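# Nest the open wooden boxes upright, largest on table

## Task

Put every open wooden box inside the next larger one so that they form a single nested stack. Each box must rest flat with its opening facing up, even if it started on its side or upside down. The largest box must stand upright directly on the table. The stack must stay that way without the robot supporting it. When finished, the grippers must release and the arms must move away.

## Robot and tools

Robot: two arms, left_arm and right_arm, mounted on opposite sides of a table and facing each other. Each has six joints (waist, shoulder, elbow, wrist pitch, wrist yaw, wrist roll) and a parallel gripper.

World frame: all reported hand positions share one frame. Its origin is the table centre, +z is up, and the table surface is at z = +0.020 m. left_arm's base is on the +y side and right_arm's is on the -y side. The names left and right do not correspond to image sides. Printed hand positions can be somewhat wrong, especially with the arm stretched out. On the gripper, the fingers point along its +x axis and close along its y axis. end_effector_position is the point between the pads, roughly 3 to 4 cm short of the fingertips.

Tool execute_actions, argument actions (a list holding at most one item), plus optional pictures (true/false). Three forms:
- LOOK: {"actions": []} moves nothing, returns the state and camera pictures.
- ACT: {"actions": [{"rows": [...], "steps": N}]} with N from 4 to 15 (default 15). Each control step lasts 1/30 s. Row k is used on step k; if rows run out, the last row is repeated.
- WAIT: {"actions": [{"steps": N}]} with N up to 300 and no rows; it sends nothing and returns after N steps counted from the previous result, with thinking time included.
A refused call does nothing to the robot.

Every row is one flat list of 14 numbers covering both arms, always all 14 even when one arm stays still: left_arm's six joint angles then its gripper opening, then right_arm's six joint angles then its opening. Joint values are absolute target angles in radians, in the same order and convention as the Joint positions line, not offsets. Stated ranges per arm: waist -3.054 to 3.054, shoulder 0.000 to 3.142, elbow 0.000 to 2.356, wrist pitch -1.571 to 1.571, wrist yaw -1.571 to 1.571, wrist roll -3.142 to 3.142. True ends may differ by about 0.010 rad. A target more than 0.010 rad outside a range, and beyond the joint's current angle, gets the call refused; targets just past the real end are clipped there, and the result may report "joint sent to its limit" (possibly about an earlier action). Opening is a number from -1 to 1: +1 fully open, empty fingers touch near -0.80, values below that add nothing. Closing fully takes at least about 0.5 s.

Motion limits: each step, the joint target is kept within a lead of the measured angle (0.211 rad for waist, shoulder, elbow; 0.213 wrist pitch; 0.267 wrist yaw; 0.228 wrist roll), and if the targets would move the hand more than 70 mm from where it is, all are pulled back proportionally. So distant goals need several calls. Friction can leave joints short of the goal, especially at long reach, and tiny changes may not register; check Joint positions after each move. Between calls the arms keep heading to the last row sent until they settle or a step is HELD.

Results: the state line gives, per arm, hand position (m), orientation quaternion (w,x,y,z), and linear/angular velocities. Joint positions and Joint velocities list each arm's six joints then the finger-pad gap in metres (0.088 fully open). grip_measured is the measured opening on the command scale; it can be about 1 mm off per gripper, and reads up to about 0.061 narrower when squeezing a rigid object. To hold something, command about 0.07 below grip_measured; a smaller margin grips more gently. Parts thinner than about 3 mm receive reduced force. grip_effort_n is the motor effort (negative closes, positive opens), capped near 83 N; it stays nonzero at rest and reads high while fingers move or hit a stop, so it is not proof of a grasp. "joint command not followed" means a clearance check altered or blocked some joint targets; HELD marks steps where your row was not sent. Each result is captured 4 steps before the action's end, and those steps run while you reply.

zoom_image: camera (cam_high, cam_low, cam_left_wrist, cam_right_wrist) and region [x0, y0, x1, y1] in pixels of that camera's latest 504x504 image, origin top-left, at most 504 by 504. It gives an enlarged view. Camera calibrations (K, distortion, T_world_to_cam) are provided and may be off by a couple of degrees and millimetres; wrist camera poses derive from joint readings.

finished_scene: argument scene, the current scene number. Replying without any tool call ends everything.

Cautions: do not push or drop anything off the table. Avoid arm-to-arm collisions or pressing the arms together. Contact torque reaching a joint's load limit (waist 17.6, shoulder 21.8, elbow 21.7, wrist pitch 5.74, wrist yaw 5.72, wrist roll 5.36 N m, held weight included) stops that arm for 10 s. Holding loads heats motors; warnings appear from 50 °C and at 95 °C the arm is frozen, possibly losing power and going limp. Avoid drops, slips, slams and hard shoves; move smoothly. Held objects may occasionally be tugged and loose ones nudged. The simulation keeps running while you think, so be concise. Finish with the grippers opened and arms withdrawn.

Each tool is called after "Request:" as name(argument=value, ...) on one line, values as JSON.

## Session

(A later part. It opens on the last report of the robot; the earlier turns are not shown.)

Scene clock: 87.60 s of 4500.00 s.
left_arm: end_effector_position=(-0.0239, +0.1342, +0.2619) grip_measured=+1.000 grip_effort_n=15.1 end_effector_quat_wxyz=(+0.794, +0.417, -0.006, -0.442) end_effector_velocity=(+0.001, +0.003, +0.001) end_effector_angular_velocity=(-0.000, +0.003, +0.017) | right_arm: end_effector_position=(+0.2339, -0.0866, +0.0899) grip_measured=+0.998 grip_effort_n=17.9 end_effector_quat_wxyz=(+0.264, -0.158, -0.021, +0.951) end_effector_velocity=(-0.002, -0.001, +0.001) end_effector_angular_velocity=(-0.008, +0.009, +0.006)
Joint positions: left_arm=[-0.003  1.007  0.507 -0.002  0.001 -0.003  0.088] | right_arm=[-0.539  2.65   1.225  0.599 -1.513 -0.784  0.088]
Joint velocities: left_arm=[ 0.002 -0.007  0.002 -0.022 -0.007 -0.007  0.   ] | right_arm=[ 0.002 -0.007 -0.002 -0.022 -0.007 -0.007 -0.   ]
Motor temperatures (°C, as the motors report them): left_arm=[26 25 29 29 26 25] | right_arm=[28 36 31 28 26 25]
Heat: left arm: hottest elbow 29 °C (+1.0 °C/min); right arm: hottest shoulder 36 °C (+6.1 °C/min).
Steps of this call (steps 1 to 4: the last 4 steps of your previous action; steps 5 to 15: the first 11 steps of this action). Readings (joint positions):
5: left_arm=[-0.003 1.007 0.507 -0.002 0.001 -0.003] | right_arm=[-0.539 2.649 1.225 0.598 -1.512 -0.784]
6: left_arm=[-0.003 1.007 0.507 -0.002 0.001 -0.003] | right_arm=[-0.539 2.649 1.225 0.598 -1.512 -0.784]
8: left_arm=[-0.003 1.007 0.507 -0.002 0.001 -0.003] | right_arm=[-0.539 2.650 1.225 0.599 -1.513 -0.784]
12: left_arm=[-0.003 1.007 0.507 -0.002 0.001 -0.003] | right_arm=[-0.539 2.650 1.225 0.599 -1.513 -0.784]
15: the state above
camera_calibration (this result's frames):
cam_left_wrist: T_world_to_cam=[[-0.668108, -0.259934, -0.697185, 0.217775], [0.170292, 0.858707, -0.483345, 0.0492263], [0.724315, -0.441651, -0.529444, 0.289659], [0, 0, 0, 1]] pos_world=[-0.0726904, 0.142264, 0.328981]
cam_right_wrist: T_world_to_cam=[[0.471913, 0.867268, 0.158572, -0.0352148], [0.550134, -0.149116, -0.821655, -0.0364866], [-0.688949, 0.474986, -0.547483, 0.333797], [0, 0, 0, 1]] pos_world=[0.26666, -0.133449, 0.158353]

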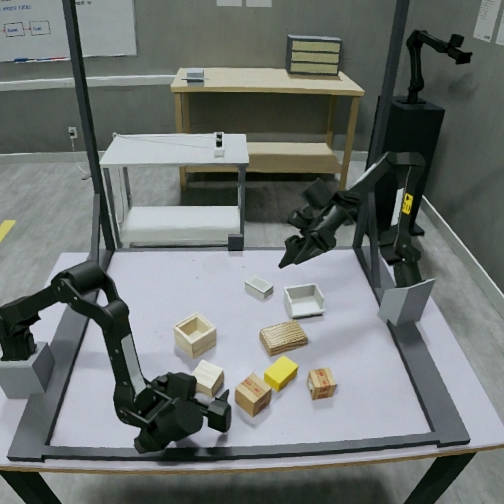

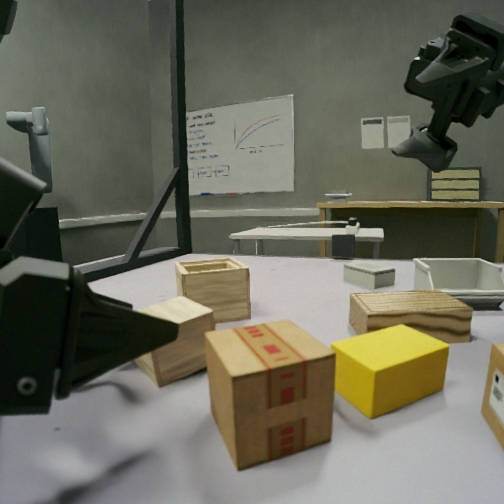

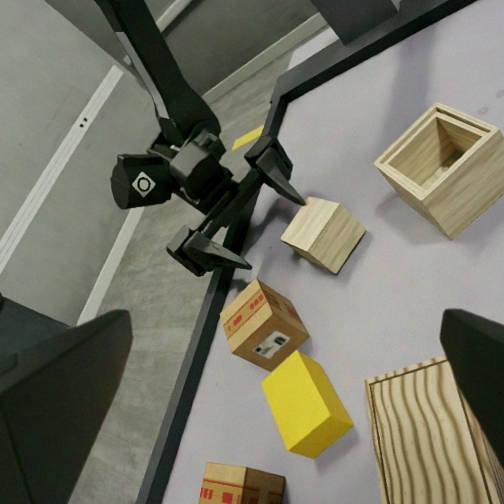

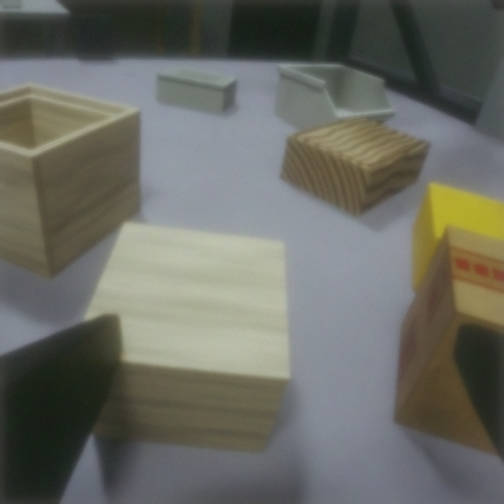

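Request:
execute_actions(actions=[{"rows":[[0,1,0.5,0,0,0,1,-0.5,2.45,1.22,0.4,-1.5,-0.79,1]]}])

Request:
execute_actions(actions=[{"rows":[[0,1,0.5,0,0,0,1,-0.425,2.53,1.23,0.41,-1.5,-0.79,1]]}])

Request:
execute_actions(actions=[{"rows":[[0,1,0.5,0,0,0,1,-0.41,2.62,1.25,0.47,-1.5,-0.79,1]]}], pictures=true)

Scene clock: 88.20 s of 4500.00 s.
left_arm: end_effector_position=(-0.0239, +0.1342, +0.2619) grip_measured=+1.000 grip_effort_n=15.6 end_effector_quat_wxyz=(+0.794, +0.417, -0.006, -0.442) end_effector_velocity=(+0.002, +0.004, -0.004) end_effector_angular_velocity=(+0.021, +0.005, +0.009) | right_arm: end_effector_position=(+0.2066, -0.0708, +0.1497) grip_measured=+0.998 grip_effort_n=17.9 end_effector_quat_wxyz=(+0.249, -0.164, -0.025, +0.954) end_effector_velocity=(+0.001, -0.007, -0.005) end_effector_angular_velocity=(-0.085, +0.050, -0.028)
Joint positions: left_arm=[-0.003  1.007  0.507 -0.002  0.001 -0.003  0.088] | right_arm=[-0.502  2.455  1.225  0.413 -1.501 -0.788  0.088]
Joint velocities: left_arm=[ 0.002 -0.002 -0.002 -0.022  0.007  0.007  0.   ] | right_arm=[-0.007 -0.002 -0.002 -0.11  -0.007 -0.007 -0.   ]
Motor temperatures (°C, as the motors report them): left_arm=[26 25 29 29 26 25] | right_arm=[28 36 31 28 26 25]
Heat: left arm: hottest elbow 29 °C (+1.0 °C/min); right arm: hottest shoulder 36 °C (+6.0 °C/min).
Steps of this call (steps 1 to 4: the last 4 steps of your previous action; steps 5 to 7: the robot went on to your last target; steps 8 to 18: the first 11 steps of this action). Readings (joint positions):
8: left_arm=[-0.003 1.007 0.507 -0.002 0.001 -0.003] | right_arm=[-0.539 2.634 1.225 0.574 -1.509 -0.786]
9: left_arm=[-0.003 1.007 0.507 -0.002 0.001 -0.003] | right_arm=[-0.535 2.610 1.221 0.518 -1.501 -0.787]
11: left_arm=[-0.003 1.007 0.507 -0.002 0.001 -0.003] | right_arm=[-0.520 2.556 1.216 0.470 -1.501 -0.788]
15: left_arm=[-0.003 1.007 0.507 -0.002 0.001 -0.003] | right_arm=[-0.502 2.466 1.224 0.429 -1.501 -0.788]
18: the state above

Scene clock: 88.70 s of 4500.00 s.
left_arm: end_effector_position=(-0.0239, +0.1342, +0.2619) grip_measured=+1.000 grip_effort_n=15.1 end_effector_quat_wxyz=(+0.794, +0.417, -0.006, -0.442) end_effector_velocity=(+0.004, +0.006, -0.002) end_effector_angular_velocity=(+0.004, -0.003, +0.030) | right_arm: end_effector_position=(+0.1786, -0.0735, +0.1165) grip_measured=+0.998 grip_effort_n=17.9 end_effector_quat_wxyz=(+0.215, -0.161, +0.010, +0.963) end_effector_velocity=(+0.011, +0.001, +0.006) end_effector_angular_velocity=(+0.024, -0.012, -0.025)
Joint positions: left_arm=[-0.003  1.007  0.507 -0.002  0.001 -0.003  0.088] | right_arm=[-0.424  2.515  1.229  0.408 -1.501 -0.788  0.088]
Joint velocities: left_arm=[-0.002 -0.007 -0.007 -0.022 -0.022 -0.007  0.   ] | right_arm=[-0.027 -0.007 -0.002  0.007  0.007 -0.007 -0.   ]
Motor temperatures (°C, as the motors report them): left_arm=[26 25 29 29 26 25] | right_arm=[28 36 31 28 26 25]
Heat: left arm: hottest elbow 29 °C (+1.0 °C/min); right arm: hottest shoulder 36 °C (+5.1 °C/min).
Steps of this call (steps 1 to 4: the last 4 steps of your previous action; steps 5 to 15: the first 11 steps of this action). Readings (joint positions):
5: left_arm=[-0.003 1.007 0.507 -0.002 0.001 -0.003] | right_arm=[-0.499 2.458 1.225 0.405 -1.501 -0.788]
6: left_arm=[-0.003 1.007 0.507 -0.002 0.001 -0.003] | right_arm=[-0.492 2.464 1.227 0.408 -1.501 -0.788]
8: left_arm=[-0.003 1.007 0.507 -0.002 0.001 -0.003] | right_arm=[-0.465 2.484 1.229 0.408 -1.501 -0.788]
12: left_arm=[-0.003 1.007 0.507 -0.002 0.001 -0.003] | right_arm=[-0.426 2.513 1.229 0.408 -1.501 -0.788]
15: the state above

Scene clock: 89.20 s of 4500.00 s.
left_arm: end_effector_position=(-0.0239, +0.1342, +0.2619) grip_measured=+1.000 grip_effort_n=15.1 end_effector_quat_wxyz=(+0.794, +0.417, -0.006, -0.442) end_effector_velocity=(+0.002, +0.001, +0.001) end_effector_angular_velocity=(-0.022, +0.001, +0.019) | right_arm: end_effector_position=(+0.1813, -0.0772, +0.0865) grip_measured=+0.998 grip_effort_n=17.9 end_effector_quat_wxyz=(+0.211, -0.160, +0.019, +0.964) end_effector_velocity=(-0.000, -0.000, +0.004) end_effector_angular_velocity=(+0.059, -0.007, +0.030)
Joint positions: left_arm=[-0.003  1.007  0.507 -0.002  0.001 -0.003  0.088] | right_arm=[-0.413  2.605  1.245  0.466 -1.502 -0.789  0.088]
Joint velocities: left_arm=[-0.002 -0.002 -0.007  0.007 -0.022 -0.022  0.   ] | right_arm=[-0.002  0.002 -0.007  0.066 -0.022 -0.007  0.   ]
Motor temperatures (°C, as the motors report them): left_arm=[26 25 29 29 26 25] | right_arm=[28 36 31 28 26 25]
Heat: left arm: hottest elbow 29 °C (+1.0 °C/min); right arm: hottest shoulder 36 °C (+5.0 °C/min).
Steps of this call (steps 1 to 4: the last 4 steps of your previous action; steps 5 to 15: the first 11 steps of this action). Readings (joint positions):
5: left_arm=[-0.003 1.007 0.507 -0.002 0.001 -0.003] | right_arm=[-0.425 2.524 1.229 0.418 -1.501 -0.788]
6: left_arm=[-0.003 1.007 0.507 -0.002 0.001 -0.003] | right_arm=[-0.423 2.536 1.236 0.436 -1.502 -0.789]
8: left_arm=[-0.003 1.007 0.507 -0.002 0.001 -0.003] | right_arm=[-0.421 2.566 1.245 0.449 -1.502 -0.789]
12: left_arm=[-0.003 1.007 0.507 -0.002 0.001 -0.003] | right_arm=[-0.414 2.603 1.245 0.459 -1.502 -0.789]
15: the state above
camera_calibration (this result's frames):
cam_left_wrist: T_world_to_cam=[[-0.668108, -0.259934, -0.697185, 0.217775], [0.170292, 0.858707, -0.483345, 0.0492263], [0.724315, -0.441651, -0.529444, 0.289659], [0, 0, 0, 1]] pos_world=[-0.0726904, 0.142264, 0.328981]
cam_right_wrist: T_world_to_cam=[[0.388299, 0.919123, 0.0666042, 0.00904509], [0.551069, -0.173663, -0.816189, -0.0114338], [-0.738611, 0.353629, -0.573934, 0.293166], [0, 0, 0, 1]] pos_world=[0.219325, -0.113971, 0.158324]

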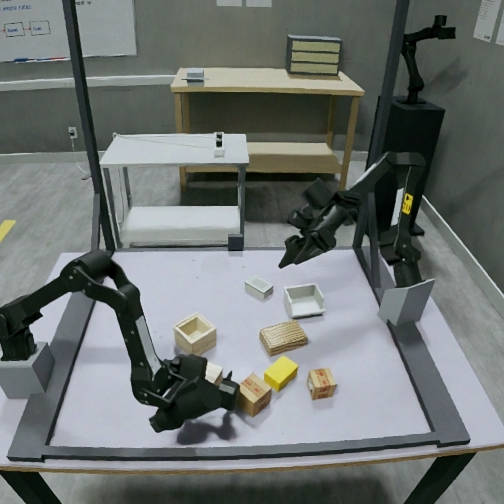

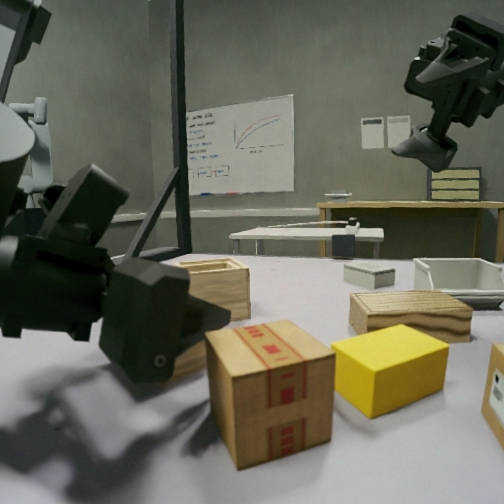

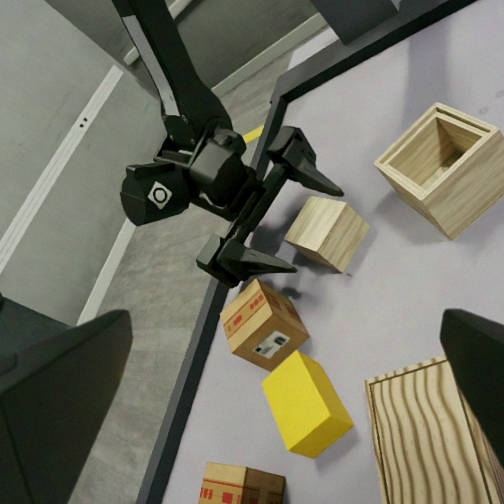

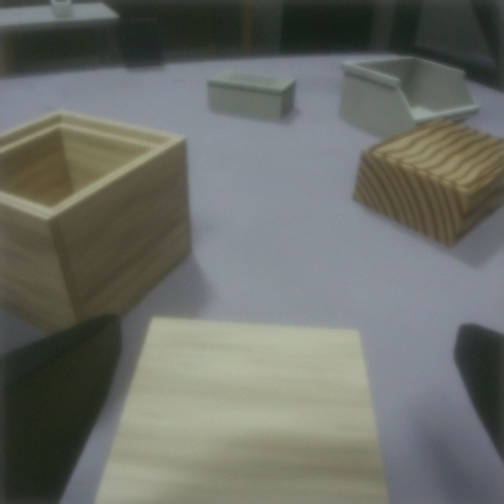

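Request:
execute_actions(actions=[{"rows":[[0,1,0.5,0,0,0,1,-0.40,2.665,1.26,0.50,-1.5,-0.79,1]]}])

Request:
execute_actions(actions=[{"rows":[[0,1,0.5,0,0,0,1,-0.39,2.71,1.27,0.53,-1.5,-0.79,1]]}], pictures=true)

Scene clock: 89.70 s of 4500.00 s.
left_arm: end_effector_position=(-0.0239, +0.1342, +0.2619) grip_measured=+1.000 grip_effort_n=15.1 end_effector_quat_wxyz=(+0.794, +0.417, -0.006, -0.442) end_effector_velocity=(-0.000, +0.002, -0.000) end_effector_angular_velocity=(-0.004, +0.002, +0.007) | right_arm: end_effector_position=(+0.1806, -0.0796, +0.0712) grip_measured=+0.998 grip_effort_n=18.4 end_effector_quat_wxyz=(+0.207, -0.160, +0.022, +0.965) end_effector_velocity=(+0.001, -0.002, +0.004) end_effector_angular_velocity=(+0.013, +0.013, +0.010)
Joint positions: left_arm=[-0.003  1.007  0.507 -0.002  0.001 -0.003  0.088] | right_arm=[-0.403  2.65   1.253  0.497 -1.502 -0.789  0.088]
Joint velocities: left_arm=[-0.002 -0.007 -0.002 -0.007 -0.007 -0.007  0.   ] | right_arm=[-0.007 -0.002 -0.007  0.022 -0.022  0.007  0.   ]
Motor temperatures (°C, as the motors report them): left_arm=[26 25 29 29 26 25] | right_arm=[28 36 31 28 26 25]
Heat: left arm: hottest elbow 29 °C (+1.0 °C/min); right arm: hottest shoulder 36 °C (+5.1 °C/min).
Steps of this call (steps 1 to 4: the last 4 steps of your previous action; steps 5 to 15: the first 11 steps of this action). Readings (joint positions):
5: left_arm=[-0.003 1.007 0.507 -0.002 0.001 -0.003] | right_arm=[-0.413 2.610 1.245 0.473 -1.502 -0.789]
6: left_arm=[-0.003 1.007 0.507 -0.002 0.001 -0.003] | right_arm=[-0.412 2.616 1.249 0.482 -1.502 -0.789]
8: left_arm=[-0.003 1.007 0.507 -0.002 0.001 -0.003] | right_arm=[-0.409 2.630 1.253 0.488 -1.502 -0.789]
12: left_arm=[-0.003 1.007 0.507 -0.002 0.001 -0.003] | right_arm=[-0.404 2.649 1.253 0.494 -1.502 -0.789]
15: the state above

Scene clock: 90.20 s of 4500.00 s.
left_arm: end_effector_position=(-0.0239, +0.1342, +0.2619) grip_measured=+1.000 grip_effort_n=15.1 end_effector_quat_wxyz=(+0.794, +0.417, -0.006, -0.442) end_effector_velocity=(+0.001, +0.002, -0.001) end_effector_angular_velocity=(-0.001, +0.003, +0.010) | right_arm: end_effector_position=(+0.1797, -0.0823, +0.0560) grip_measured=+0.998 grip_effort_n=17.9 end_effector_quat_wxyz=(+0.202, -0.160, +0.025, +0.966) end_effector_velocity=(+0.000, +0.000, +0.003) end_effector_angular_velocity=(+0.027, -0.005, +0.011)
Joint positions: left_arm=[-0.003  1.007  0.507 -0.002  0.001 -0.003  0.088] | right_arm=[-0.393  2.695  1.263  0.527 -1.502 -0.789  0.088]
Joint velocities: left_arm=[-0.002 -0.002 -0.002 -0.007 -0.007 -0.007  0.   ] | right_arm=[-0.002 -0.002 -0.002  0.022 -0.007 -0.007 -0.   ]
Motor temperatures (°C, as the motors report them): left_arm=[26 25 29 29 26 25] | right_arm=[28 36 31 28 26 25]
Heat: left arm: hottest elbow 29 °C (+1.0 °C/min); right arm: hottest shoulder 36 °C (+5.0 °C/min).
Steps of this call (steps 1 to 4: the last 4 steps of your previous action; steps 5 to 15: the first 11 steps of this action). Readings (joint positions):
5: left_arm=[-0.003 1.007 0.507 -0.002 0.001 -0.003] | right_arm=[-0.403 2.654 1.254 0.503 -1.502 -0.789]
6: left_arm=[-0.003 1.007 0.507 -0.002 0.001 -0.003] | right_arm=[-0.402 2.661 1.258 0.512 -1.502 -0.789]
8: left_arm=[-0.003 1.007 0.507 -0.002 0.001 -0.003] | right_arm=[-0.399 2.675 1.263 0.518 -1.502 -0.789]
12: left_arm=[-0.003 1.007 0.507 -0.002 0.001 -0.003] | right_arm=[-0.394 2.694 1.263 0.524 -1.502 -0.789]
15: the state above
camera_calibration (this result's frames):
cam_left_wrist: T_world_to_cam=[[-0.668108, -0.259934, -0.697185, 0.217775], [0.170292, 0.858707, -0.483345, 0.0492263], [0.724315, -0.441651, -0.529444, 0.289659], [0, 0, 0, 1]] pos_world=[-0.0726904, 0.142264, 0.328981]
cam_right_wrist: T_world_to_cam=[[0.373608, 0.926162, 0.0513966, 0.0205058], [0.551166, -0.177088, -0.815387, -0.0366928], [-0.746079, 0.332963, -0.57663, 0.276037], [0, 0, 0, 1]] pos_world=[0.218508, -0.1174, 0.128198]

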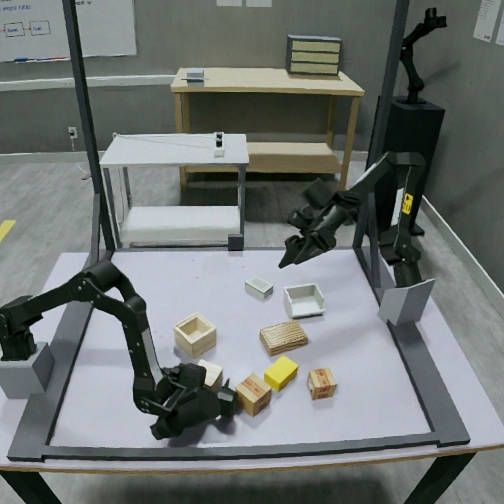

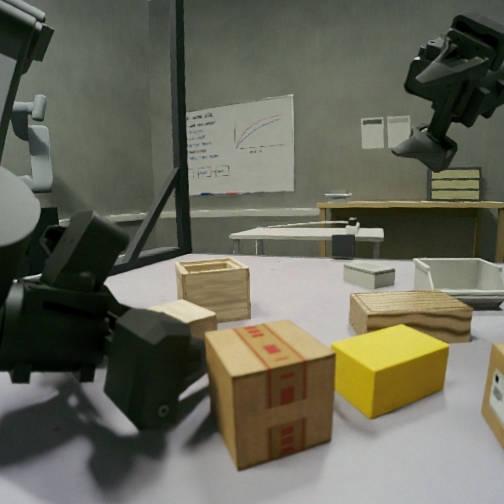

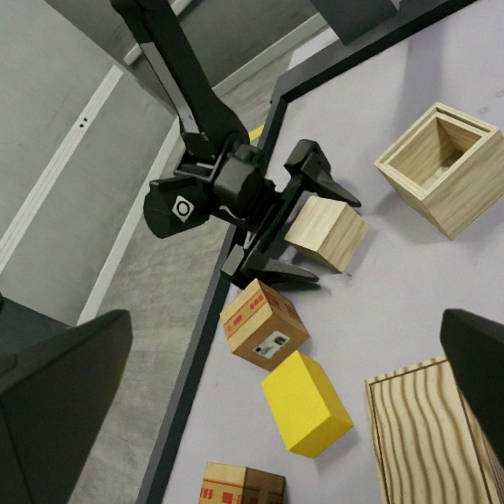

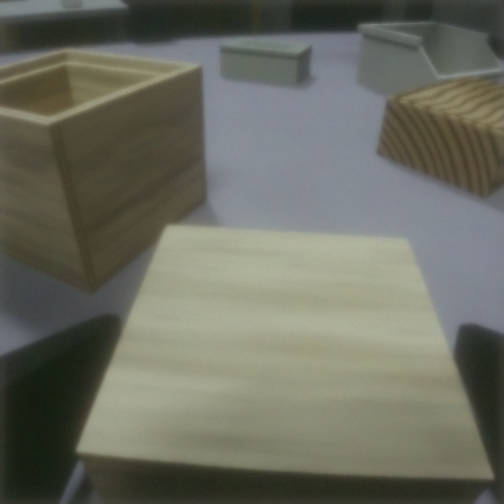

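Request:
execute_actions(actions=[{"rows":[[0,1,0.5,0,0,0,1,-0.393,2.695,1.263,0.527,-1.502,-0.789,0.05]]}])

Request:
execute_actions(actions=[{"rows":[[0,1,0.5,0,0,0,1,-0.40,2.4,1.263,0.45,-1.5,-0.789,0.05]]}])

Request:
execute_actions(actions=[{"rows":[[0,1,0.5,0,0,0,1,-0.2,2.3,1.5,0.2,-0.5,-1.3,0.05]]}])

Request:
execute_actions(actions=[{"rows":[[0,1,0.5,0,0,0,1,0.0,2.4,1.7,0.0,0.6,-1.8,0.05]]}])

Request:
execute_actions(actions=[{"rows":[[0,1,0.5,0,0,0,1,0.18,2.6,1.835,0.03,1.5,-2.17,0.05]]}])

Request:
execute_actions(actions=[{"rows":[[0,1,0.5,0,0,0,1,0.18,2.62,1.835,0.03,1.5,-2.17,0.05]]}], pictures=true)

Scene clock: 91.33 s of 4500.00 s.
left_arm: end_effector_position=(-0.0239, +0.1342, +0.2619) grip_measured=+1.000 grip_effort_n=15.1 end_effector_quat_wxyz=(+0.794, +0.417, -0.006, -0.442) end_effector_velocity=(-0.003, -0.004, +0.005) end_effector_angular_velocity=(-0.007, -0.027, -0.023) | right_arm: end_effector_position=(+0.1798, -0.0823, +0.0562) grip_measured=+0.334 grip_effort_n=-83.5 end_effector_quat_wxyz=(+0.202, -0.160, +0.024, +0.966) end_effector_velocity=(+0.000, -0.000, +0.002) end_effector_angular_velocity=(+0.014, +0.000, +0.007)
Joint positions: left_arm=[-0.003  1.007  0.507 -0.002  0.001 -0.003  0.088] | right_arm=[-0.394  2.695  1.264  0.528 -1.503 -0.789  0.055]
Joint velocities: left_arm=[-0.002 -0.002  0.002  0.022 -0.007  0.022  0.   ] | right_arm=[-0.002 -0.002 -0.002  0.007 -0.007 -0.007  0.02 ]
Motor temperatures (°C, as the motors report them): left_arm=[26 25 29 29 26 25] | right_arm=[28 37 30 28 26 25]
Heat: left arm: hottest elbow 29 °C (+1.0 °C/min); right arm: hottest shoulder 37 °C (+5.0 °C/min).
Steps of this call (steps 1 to 4: the last 4 steps of your previous action; steps 5 to 15: the robot went on to your last target; steps 16 to 23: nothing new was sent; steps 24 to 34: the first 11 steps of this action). Readings (joint positions):
24: left_arm=[-0.003 1.007 0.507 -0.002 0.001 -0.003] | right_arm=[-0.393 2.695 1.264 0.528 -1.502 -0.789]
25: left_arm=[-0.003 1.007 0.507 -0.002 0.001 -0.003] | right_arm=[-0.393 2.695 1.264 0.528 -1.502 -0.789]
27: left_arm=[-0.003 1.007 0.507 -0.002 0.001 -0.003] | right_arm=[-0.393 2.695 1.264 0.528 -1.502 -0.789]
31: left_arm=[-0.003 1.007 0.507 -0.002 0.001 -0.003] | right_arm=[-0.394 2.695 1.264 0.528 -1.503 -0.789]
34: the state above

Scene clock: 91.83 s of 4500.00 s.
left_arm: end_effector_position=(-0.0239, +0.1342, +0.2619) grip_measured=+1.000 grip_effort_n=15.6 end_effector_quat_wxyz=(+0.794, +0.417, -0.006, -0.442) end_effector_velocity=(+0.004, +0.004, -0.003) end_effector_angular_velocity=(+0.003, +0.004, +0.021) | right_arm: end_effector_position=(+0.1602, -0.0511, +0.1675) grip_measured=+0.339 grip_effort_n=-83.5 end_effector_quat_wxyz=(+0.192, -0.178, -0.088, +0.961) end_effector_velocity=(-0.017, +0.011, +0.090) end_effector_angular_velocity=(+0.157, -0.055, +0.041)
Joint positions: left_arm=[-0.003  1.007  0.507 -0.002  0.001 -0.003  0.088] | right_arm=[-0.399  2.409  1.27   0.463 -1.499 -0.789  0.056]
Joint velocities: left_arm=[ 0.002  0.002 -0.007 -0.007 -0.007 -0.007  0.   ] | right_arm=[-0.012 -0.222  0.007 -0.066 -0.007 -0.007 -0.   ]
Motor temperatures (°C, as the motors report them): left_arm=[26 25 29 29 26 25] | right_arm=[28 37 30 28 26 25]
Heat: left arm: hottest elbow 29 °C (+1.0 °C/min); right arm: hottest shoulder 37 °C (+5.1 °C/min).
Steps of this call (steps 1 to 4: the last 4 steps of your previous action; steps 5 to 15: the first 11 steps of this action). Readings (joint positions):
5: left_arm=[-0.003 1.007 0.507 -0.002 0.001 -0.003] | right_arm=[-0.394 2.682 1.264 0.516 -1.501 -0.789]
6: left_arm=[-0.003 1.007 0.507 -0.002 0.001 -0.003] | right_arm=[-0.394 2.661 1.258 0.494 -1.499 -0.789]
8: left_arm=[-0.003 1.007 0.507 -0.002 0.001 -0.003] | right_arm=[-0.394 2.603 1.254 0.481 -1.499 -0.789]
12: left_arm=[-0.003 1.007 0.507 -0.002 0.001 -0.003] | right_arm=[-0.397 2.459 1.261 0.468 -1.499 -0.789]
15: the state above

Scene clock: 92.33 s of 4500.00 s.
left_arm: end_effector_position=(-0.0239, +0.1342, +0.2619) grip_measured=+1.000 grip_effort_n=15.1 end_effector_quat_wxyz=(+0.794, +0.417, -0.006, -0.442) end_effector_velocity=(-0.002, -0.000, -0.001) end_effector_angular_velocity=(+0.002, +0.011, -0.002) | right_arm: end_effector_position=(+0.0994, +0.0366, +0.1924) grip_measured=+0.339 grip_effort_n=-83.5 end_effector_quat_wxyz=(+0.212, -0.388, -0.315, +0.840) end_effector_velocity=(+0.076, +0.184, +0.048) end_effector_angular_velocity=(+0.866, -1.410, -0.861)
Joint positions: left_arm=[-0.003  1.007  0.507 -0.002  0.001 -0.003  0.088] | right_arm=[-0.196  2.305  1.483  0.227 -0.956 -1.218  0.056]
Joint velocities: left_arm=[-0.002 -0.002  0.002 -0.007  0.007 -0.007  0.   ] | right_arm=[ 0.178 -0.183  0.212 -0.183  1.766 -0.696  0.   ]
Motor temperatures (°C, as the motors report them): left_arm=[26 25 29 29 26 25] | right_arm=[28 37 31 28 26 25]
Heat: left arm: hottest elbow 29 °C (+1.0 °C/min); right arm: hottest shoulder 37 °C (+5.0 °C/min).
Steps of this call (steps 1 to 4: the last 4 steps of your previous action; steps 5 to 15: the first 11 steps of this action). Readings (joint positions):
5: left_arm=[-0.003 1.007 0.507 -0.002 0.001 -0.003] | right_arm=[-0.396 2.401 1.277 0.429 -1.484 -0.809]
6: left_arm=[-0.003 1.007 0.507 -0.002 0.001 -0.003] | right_arm=[-0.383 2.398 1.296 0.396 -1.442 -0.842]
8: left_arm=[-0.003 1.007 0.507 -0.002 0.001 -0.003] | right_arm=[-0.338 2.386 1.347 0.339 -1.359 -0.910]
12: left_arm=[-0.003 1.007 0.507 -0.002 0.001 -0.003] | right_arm=[-0.235 2.336 1.445 0.253 -1.134 -1.106]
15: the state above

Scene clock: 92.83 s of 4500.00 s.
left_arm: end_effector_position=(-0.0239, +0.1342, +0.2619) grip_measured=+1.000 grip_effort_n=15.1 end_effector_quat_wxyz=(+0.794, +0.417, -0.006, -0.442) end_effector_velocity=(+0.002, +0.001, +0.004) end_effector_angular_velocity=(-0.028, -0.001, +0.019) | right_arm: end_effector_position=(+0.0993, +0.0928, +0.1542) grip_measured=+0.339 grip_effort_n=-83.5 end_effector_quat_wxyz=(-0.161, +0.711, +0.423, -0.538) end_effector_velocity=(+0.229, +0.036, +0.053) end_effector_angular_velocity=(+0.396, -1.533, -0.928)
Joint positions: left_arm=[-0.003  1.007  0.507 -0.002  0.001 -0.003  0.088] | right_arm=[ 0.023  2.378  1.68   0.014 -0.075 -1.737  0.056]
Joint velocities: left_arm=[ 0.002 -0.002 -0.002  0.007 -0.022 -0.022  0.   ] | right_arm=[ 0.051  0.037  0.076 -0.081  1.78  -0.549 -0.   ]
Motor temperatures (°C, as the motors report them): left_arm=[26 25 29 29 26 25] | right_arm=[28 37 31 28 26 25]
Heat: left arm: hottest elbow 29 °C (+1.0 °C/min); right arm: hottest shoulder 37 °C (+5.1 °C/min).
Steps of this call (steps 1 to 4: the last 4 steps of your previous action; steps 5 to 15: the first 11 steps of this action). Readings (joint positions):
5: left_arm=[-0.003 1.007 0.507 -0.002 0.001 -0.003] | right_arm=[-0.193 2.306 1.505 0.181 -0.653 -1.302]
6: left_arm=[-0.003 1.007 0.507 -0.002 0.001 -0.003] | right_arm=[-0.182 2.320 1.538 0.141 -0.602 -1.346]
8: left_arm=[-0.003 1.007 0.507 -0.002 0.001 -0.003] | right_arm=[-0.131 2.349 1.600 0.088 -0.487 -1.442]
12: left_arm=[-0.003 1.007 0.507 -0.002 0.001 -0.003] | right_arm=[-0.010 2.373 1.666 0.030 -0.253 -1.648]
15: the state above

Scene clock: 93.33 s of 4500.00 s.
left_arm: end_effector_position=(-0.0239, +0.1342, +0.2619) grip_measured=+1.000 grip_effort_n=15.1 end_effector_quat_wxyz=(+0.794, +0.417, -0.006, -0.442) end_effector_velocity=(+0.001, +0.002, -0.001) end_effector_angular_velocity=(-0.001, +0.003, +0.010) | right_arm: end_effector_position=(+0.1247, +0.0851, +0.1164) grip_measured=+0.339 grip_effort_n=-83.5 end_effector_quat_wxyz=(-0.029, +0.916, +0.364, -0.169) end_effector_velocity=(+0.099, -0.103, +0.095) end_effector_angular_velocity=(+0.327, -1.379, -0.951)
Joint positions: left_arm=[-0.003  1.007  0.507 -0.002  0.001 -0.003  0.088] | right_arm=[ 0.201  2.586  1.805  0.024  0.787 -2.137  0.056]
Joint velocities: left_arm=[-0.002 -0.002 -0.002 -0.007 -0.007 -0.007  0.   ] | right_arm=[ 0.159  0.129  0.017  0.007  1.766 -0.286 -0.   ]
Motor temperatures (°C, as the motors report them): left_arm=[26 25 29 29 26 25] | right_arm=[29 37 31 28 26 25]
Heat: left arm: hottest elbow 29 °C (+1.0 °C/min); right arm: hottest shoulder 37 °C (+5.0 °C/min).
Steps of this call (steps 1 to 4: the last 4 steps of your previous action; steps 5 to 15: the first 11 steps of this action). Readings (joint positions):
5: left_arm=[-0.003 1.007 0.507 -0.002 0.001 -0.003] | right_arm=[0.006 2.397 1.695 0.002 0.230 -1.806]
6: left_arm=[-0.003 1.007 0.507 -0.002 0.001 -0.003] | right_arm=[0.011 2.421 1.723 0.013 0.279 -1.848]
8: left_arm=[-0.003 1.007 0.507 -0.002 0.001 -0.003] | right_arm=[0.047 2.474 1.772 0.022 0.377 -1.932]
12: left_arm=[-0.003 1.007 0.507 -0.002 0.001 -0.003] | right_arm=[0.158 2.558 1.805 0.024 0.610 -2.092]
15: the state above

Scene clock: 93.83 s of 4500.00 s.
left_arm: end_effector_position=(-0.0239, +0.1342, +0.2619) grip_measured=+1.000 grip_effort_n=15.6 end_effector_quat_wxyz=(+0.794, +0.417, -0.006, -0.442) end_effector_velocity=(-0.000, +0.000, +0.001) end_effector_angular_velocity=(-0.004, +0.002, +0.007) | right_arm: end_effector_position=(+0.1745, +0.0337, +0.1942) grip_measured=+0.339 grip_effort_n=-83.5 end_effector_quat_wxyz=(-0.093, +0.978, +0.158, +0.097) end_effector_velocity=(-0.004, -0.025, +0.012) end_effector_angular_velocity=(+0.045, -0.156, -0.145)
Joint positions: left_arm=[-0.003  1.007  0.507 -0.002  0.001 -0.003  0.088] | right_arm=[ 0.176  2.603  1.828  0.03   1.467 -2.168  0.056]
Joint velocities: left_arm=[-0.002 -0.002  0.002 -0.007 -0.007 -0.007  0.   ] | right_arm=[ 0.017  0.017 -0.002 -0.007  0.227 -0.007 -0.   ]
Motor temperatures (°C, as the motors report them): left_arm=[26 25 29 29 26 25] | right_arm=[29 37 31 28 26 25]
Heat: left arm: hottest elbow 29 °C (+1.0 °C/min); right arm: hottest shoulder 37 °C (+5.1 °C/min).
Steps of this call (steps 1 to 4: the last 4 steps of your previous action; steps 5 to 15: the first 11 steps of this action). Readings (joint positions):
5: left_arm=[-0.003 1.007 0.507 -0.002 0.001 -0.003] | right_arm=[0.187 2.590 1.821 0.029 1.093 -2.161]
6: left_arm=[-0.003 1.007 0.507 -0.002 0.001 -0.003] | right_arm=[0.181 2.590 1.825 0.030 1.154 -2.162]
8: left_arm=[-0.003 1.007 0.507 -0.002 0.001 -0.003] | right_arm=[0.174 2.591 1.828 0.030 1.277 -2.165]
12: left_arm=[-0.003 1.007 0.507 -0.002 0.001 -0.003] | right_arm=[0.173 2.599 1.828 0.030 1.429 -2.167]
15: the state above
camera_calibration (this result's frames):
cam_left_wrist: T_world_to_cam=[[-0.668108, -0.259934, -0.697185, 0.217775], [0.170292, 0.858707, -0.483345, 0.0492263], [0.724315, -0.441651, -0.529444, 0.289659], [0, 0, 0, 1]] pos_world=[-0.0726904, 0.142264, 0.328981]
cam_right_wrist: T_world_to_cam=[[-0.308296, 0.944411, 0.114199, 0.0140542], [-0.432577, -0.246094, 0.867361, -0.0533618], [0.847249, 0.218004, 0.4844, -0.167006], [0, 0, 0, 1]] pos_world=[0.122746, 0.0100031, 0.125577]

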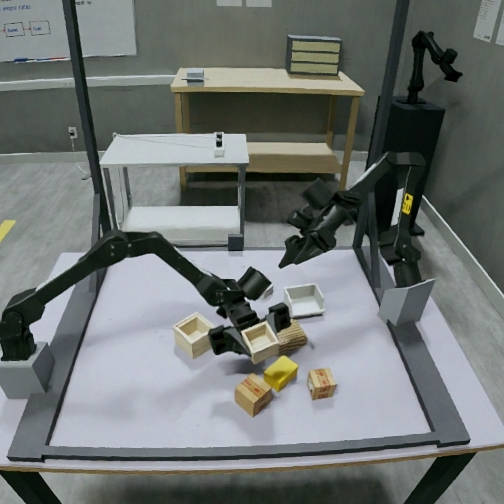

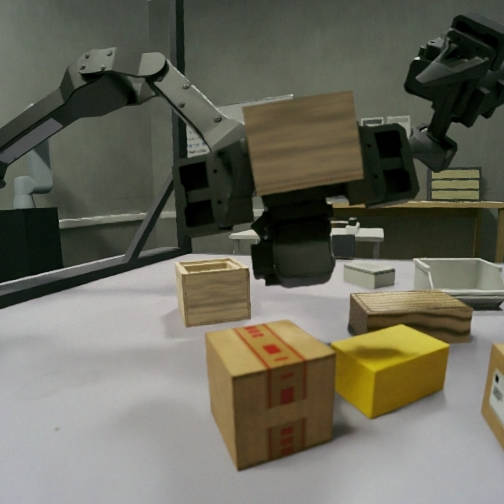

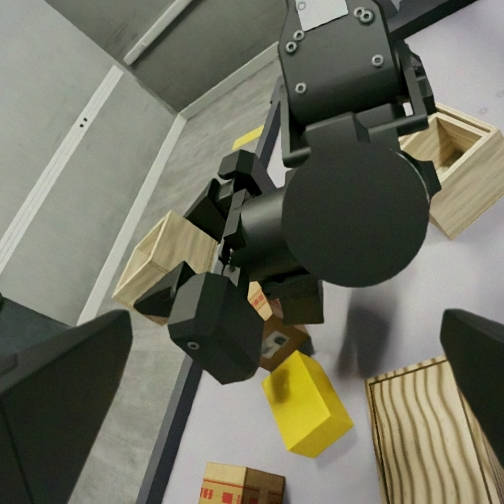

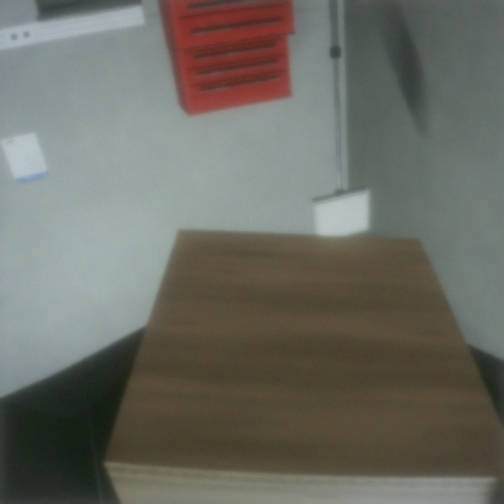

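Request:
execute_actions(actions=[{"rows":[[0,1,0.5,0,0,0,1,0.175,2.70,1.835,0.03,1.55,-2.32,0.05]]}])

Request:
execute_actions(actions=[{"rows":[[0,1,0.5,0,0,0,1,0.175,2.70,1.835,0.03,1.55,-2.32,0.05]]}], pictures=true)

Scene clock: 94.53 s of 4500.00 s.
left_arm: end_effector_position=(-0.0239, +0.1342, +0.2619) grip_measured=+1.000 grip_effort_n=15.1 end_effector_quat_wxyz=(+0.794, +0.417, -0.006, -0.442) end_effector_velocity=(-0.001, +0.003, -0.006) end_effector_angular_velocity=(+0.027, +0.007, +0.002) | right_arm: end_effector_position=(+0.1868, +0.0229, +0.1632) grip_measured=+0.339 grip_effort_n=-83.5 end_effector_quat_wxyz=(+0.009, +0.983, +0.120, +0.138) end_effector_velocity=(+0.001, -0.006, +0.006) end_effector_angular_velocity=(-0.049, -0.054, -0.054)
Joint positions: left_arm=[-0.003  1.007  0.507 -0.002  0.001 -0.003  0.088] | right_arm=[ 0.177  2.69   1.838  0.029  1.541 -2.311  0.056]
Joint velocities: left_arm=[-0.007 -0.002 -0.002 -0.022  0.007  0.007  0.   ] | right_arm=[-0.002 -0.002 -0.002 -0.007  0.051 -0.066 -0.   ]
Motor temperatures (°C, as the motors report them): left_arm=[26 25 29 29 26 25] | right_arm=[29 37 31 28 26 25]
Heat: left arm: hottest elbow 29 °C (+1.0 °C/min); right arm: hottest shoulder 37 °C (+5.1 °C/min).
Steps of this call (steps 1 to 4: the last 4 steps of your previous action; steps 5 to 10: the robot went on to your last target; steps 11 to 21: the first 11 steps of this action). Readings (joint positions):
11: left_arm=[-0.003 1.007 0.507 -0.002 0.001 -0.003] | right_arm=[0.177 2.611 1.829 0.031 1.500 -2.190]
12: left_arm=[-0.003 1.007 0.507 -0.002 0.001 -0.003] | right_arm=[0.177 2.620 1.834 0.033 1.516 -2.224]
14: left_arm=[-0.003 1.007 0.507 -0.002 0.001 -0.003] | right_arm=[0.177 2.642 1.838 0.033 1.528 -2.266]
18: left_arm=[-0.003 1.007 0.507 -0.002 0.001 -0.003] | right_arm=[0.177 2.685 1.838 0.029 1.537 -2.302]
21: the state above

Scene clock: 95.03 s of 4500.00 s.
left_arm: end_effector_position=(-0.0239, +0.1342, +0.2619) grip_measured=+1.000 grip_effort_n=15.6 end_effector_quat_wxyz=(+0.794, +0.417, -0.006, -0.442) end_effector_velocity=(+0.001, +0.002, -0.001) end_effector_angular_velocity=(-0.001, +0.003, +0.010) | right_arm: end_effector_position=(+0.1869, +0.0225, +0.1637) grip_measured=+0.339 grip_effort_n=-83.5 end_effector_quat_wxyz=(+0.012, +0.983, +0.118, +0.140) end_effector_velocity=(+0.003, +0.003, +0.000) end_effector_angular_velocity=(+0.022, +0.022, +0.015)
Joint positions: left_arm=[-0.003  1.007  0.507 -0.002  0.001 -0.003  0.088] | right_arm=[ 0.177  2.69   1.838  0.03   1.545 -2.317  0.056]
Joint velocities: left_arm=[-0.002 -0.002 -0.002 -0.007 -0.007 -0.007  0.   ] | right_arm=[-0.007 -0.002 -0.002  0.022 -0.022  0.007  0.   ]
Motor temperatures (°C, as the motors report them): left_arm=[26 25 29 29 26 25] | right_arm=[29 37 31 28 26 25]
Heat: left arm: hottest elbow 29 °C (+1.0 °C/min); right arm: hottest shoulder 37 °C (+5.0 °C/min).
Steps of this call (steps 1 to 4: the last 4 steps of your previous action; steps 5 to 15: the first 11 steps of this action). Readings (joint positions):
5: left_arm=[-0.003 1.007 0.507 -0.002 0.001 -0.003] | right_arm=[0.177 2.690 1.838 0.030 1.545 -2.316]
6: left_arm=[-0.003 1.007 0.507 -0.002 0.001 -0.003] | right_arm=[0.177 2.690 1.838 0.030 1.545 -2.317]
8: left_arm=[-0.003 1.007 0.507 -0.002 0.001 -0.003] | right_arm=[0.177 2.690 1.838 0.030 1.545 -2.317]
12: left_arm=[-0.003 1.007 0.507 -0.002 0.001 -0.003] | right_arm=[0.177 2.690 1.838 0.030 1.545 -2.317]
15: the state above
camera_calibration (this result's frames):
cam_left_wrist: T_world_to_cam=[[-0.668108, -0.259934, -0.697185, 0.217775], [0.170292, 0.858707, -0.483345, 0.0492263], [0.724315, -0.441651, -0.529444, 0.289659], [0, 0, 0, 1]] pos_world=[-0.0726904, 0.142264, 0.328981]
cam_right_wrist: T_world_to_cam=[[-0.2052, 0.974419, -0.0916554, 0.0457253], [-0.541768, -0.0350971, 0.839795, -0.00413588], [0.815095, 0.221982, 0.535111, -0.162643], [0, 0, 0, 1]] pos_world=[0.139712, -0.00859687, 0.0946965]

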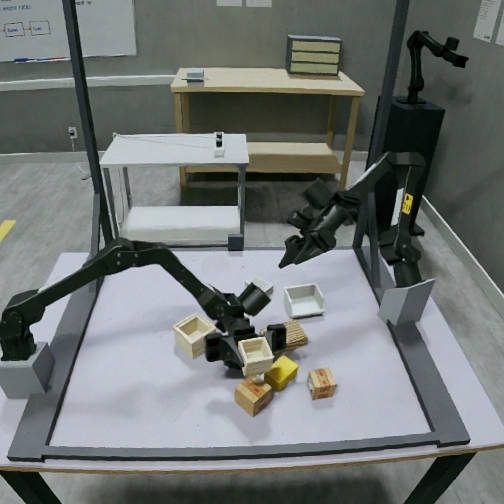

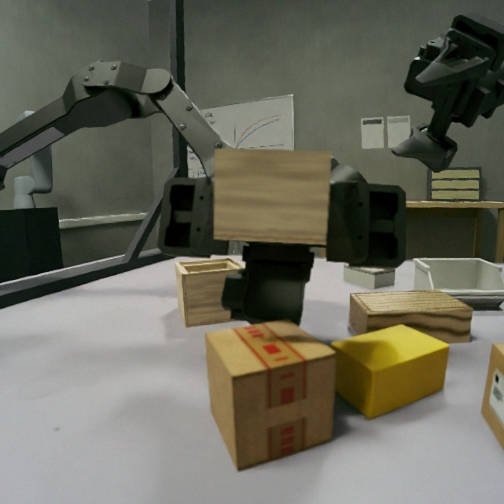

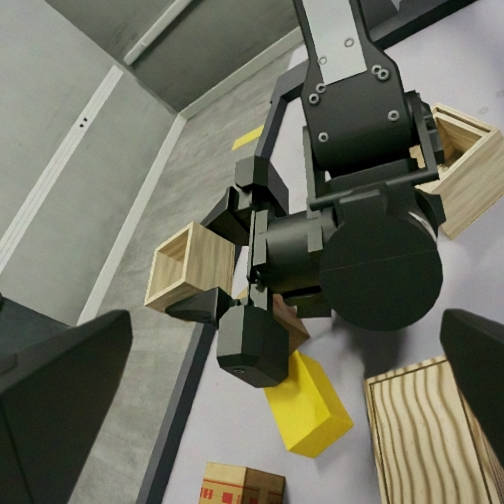

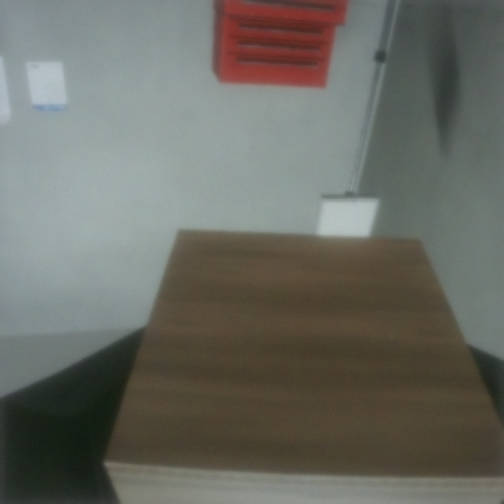

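Request:
execute_actions(actions=[{"rows":[[0,1,0.5,0,0,0,1,0.165,2.76,1.84,0.03,1.55,-2.26,0.05]]}])

Request:
execute_actions(actions=[{"rows":[[0,1,0.5,0,0,0,1,0.165,2.76,1.84,0.03,1.55,-2.26,0.05]]}], pictures=true)

Scene clock: 95.73 s of 4500.00 s.
left_arm: end_effector_position=(-0.0239, +0.1342, +0.2619) grip_measured=+1.000 grip_effort_n=15.6 end_effector_quat_wxyz=(+0.794, +0.417, -0.006, -0.442) end_effector_velocity=(+0.001, +0.003, -0.003) end_effector_angular_velocity=(+0.005, +0.013, +0.008) | right_arm: end_effector_position=(+0.2019, +0.0173, +0.1395) grip_measured=+0.339 grip_effort_n=-83.5 end_effector_quat_wxyz=(+0.012, +0.984, +0.112, +0.140) end_effector_velocity=(+0.002, +0.000, -0.003) end_effector_angular_velocity=(-0.011, +0.015, +0.009)
Joint positions: left_arm=[-0.003  1.007  0.507 -0.002  0.001 -0.003  0.088] | right_arm=[ 0.165  2.748  1.839  0.03   1.546 -2.265  0.056]
Joint velocities: left_arm=[ 0.002 -0.002 -0.007 -0.007  0.007 -0.007  0.   ] | right_arm=[-0.002 -0.002 -0.007 -0.007 -0.022  0.007 -0.   ]
Motor temperatures (°C, as the motors report them): left_arm=[26 25 29 29 26 25] | right_arm=[29 37 31 28 26 25]
Heat: left arm: hottest elbow 29 °C (+1.0 °C/min); right arm: hottest shoulder 37 °C (+5.1 °C/min).
Steps of this call (steps 1 to 4: the last 4 steps of your previous action; steps 5 to 10: the robot went on to your last target; steps 11 to 21: the first 11 steps of this action). Readings (joint positions):
11: left_arm=[-0.003 1.007 0.507 -0.002 0.001 -0.003] | right_arm=[0.177 2.695 1.838 0.030 1.545 -2.312]
12: left_arm=[-0.003 1.007 0.507 -0.002 0.001 -0.003] | right_arm=[0.176 2.701 1.839 0.032 1.546 -2.299]
14: left_arm=[-0.003 1.007 0.507 -0.002 0.001 -0.003] | right_arm=[0.173 2.715 1.839 0.032 1.546 -2.283]
18: left_arm=[-0.003 1.007 0.507 -0.002 0.001 -0.003] | right_arm=[0.166 2.743 1.839 0.030 1.546 -2.269]
21: the state above

Scene clock: 96.23 s of 4500.00 s.
left_arm: end_effector_position=(-0.0239, +0.1342, +0.2619) grip_measured=+1.000 grip_effort_n=15.1 end_effector_quat_wxyz=(+0.794, +0.417, -0.006, -0.442) end_effector_velocity=(-0.003, -0.001, +0.001) end_effector_angular_velocity=(+0.000, -0.003, -0.017) | right_arm: end_effector_position=(+0.2019, +0.0173, +0.1395) grip_measured=+0.339 grip_effort_n=-83.5 end_effector_quat_wxyz=(+0.010, +0.984, +0.112, +0.140) end_effector_velocity=(-0.002, +0.001, +0.002) end_effector_angular_velocity=(+0.006, -0.005, -0.000)
Joint positions: left_arm=[-0.003  1.007  0.507 -0.002  0.001 -0.003  0.088] | right_arm=[ 0.165  2.748  1.839  0.03   1.546 -2.263  0.056]
Joint velocities: left_arm=[-0.002 -0.007 -0.002  0.007  0.007  0.007  0.   ] | right_arm=[ 0.002 -0.002  0.002  0.007  0.007 -0.007 -0.   ]
Motor temperatures (°C, as the motors report them): left_arm=[26 25 29 29 26 25] | right_arm=[29 37 31 28 26 25]
Heat: left arm: hottest elbow 29 °C (+1.0 °C/min); right arm: hottest shoulder 37 °C (+5.0 °C/min).
Steps of this call (steps 1 to 4: the last 4 steps of your previous action; steps 5 to 15: the first 11 steps of this action). Readings (joint positions):
5: left_arm=[-0.003 1.007 0.507 -0.002 0.001 -0.003] | right_arm=[0.165 2.748 1.839 0.030 1.546 -2.263]
6: left_arm=[-0.003 1.007 0.507 -0.002 0.001 -0.003] | right_arm=[0.165 2.748 1.839 0.030 1.546 -2.263]
8: left_arm=[-0.003 1.007 0.507 -0.002 0.001 -0.003] | right_arm=[0.165 2.748 1.839 0.030 1.546 -2.263]
12: left_arm=[-0.003 1.007 0.507 -0.002 0.001 -0.003] | right_arm=[0.165 2.748 1.839 0.030 1.546 -2.263]
15: the state above
camera_calibration (this result's frames):
cam_left_wrist: T_world_to_cam=[[-0.668108, -0.259934, -0.697185, 0.217775], [0.170292, 0.858707, -0.483345, 0.0492263], [0.724315, -0.441651, -0.529444, 0.289659], [0, 0, 0, 1]] pos_world=[-0.0726904, 0.142264, 0.328981]
cam_right_wrist: T_world_to_cam=[[-0.192874, 0.977287, -0.0878106, 0.0485859], [-0.541997, -0.0315103, 0.839789, 0.0241448], [0.817948, 0.209566, 0.535764, -0.161246], [0, 0, 0, 1]] pos_world=[0.154348, -0.0129299, 0.0703794]

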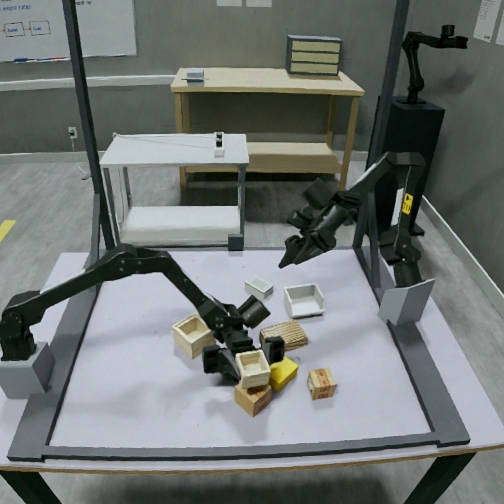

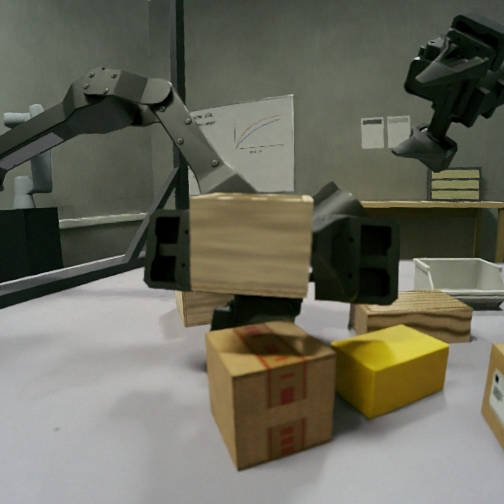

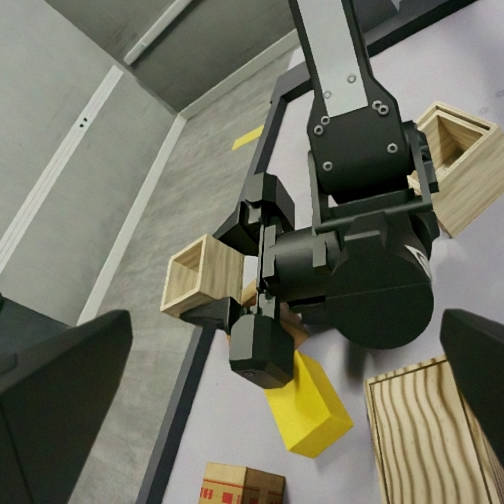

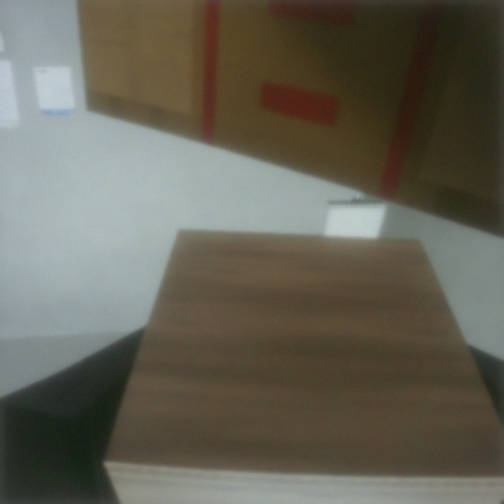

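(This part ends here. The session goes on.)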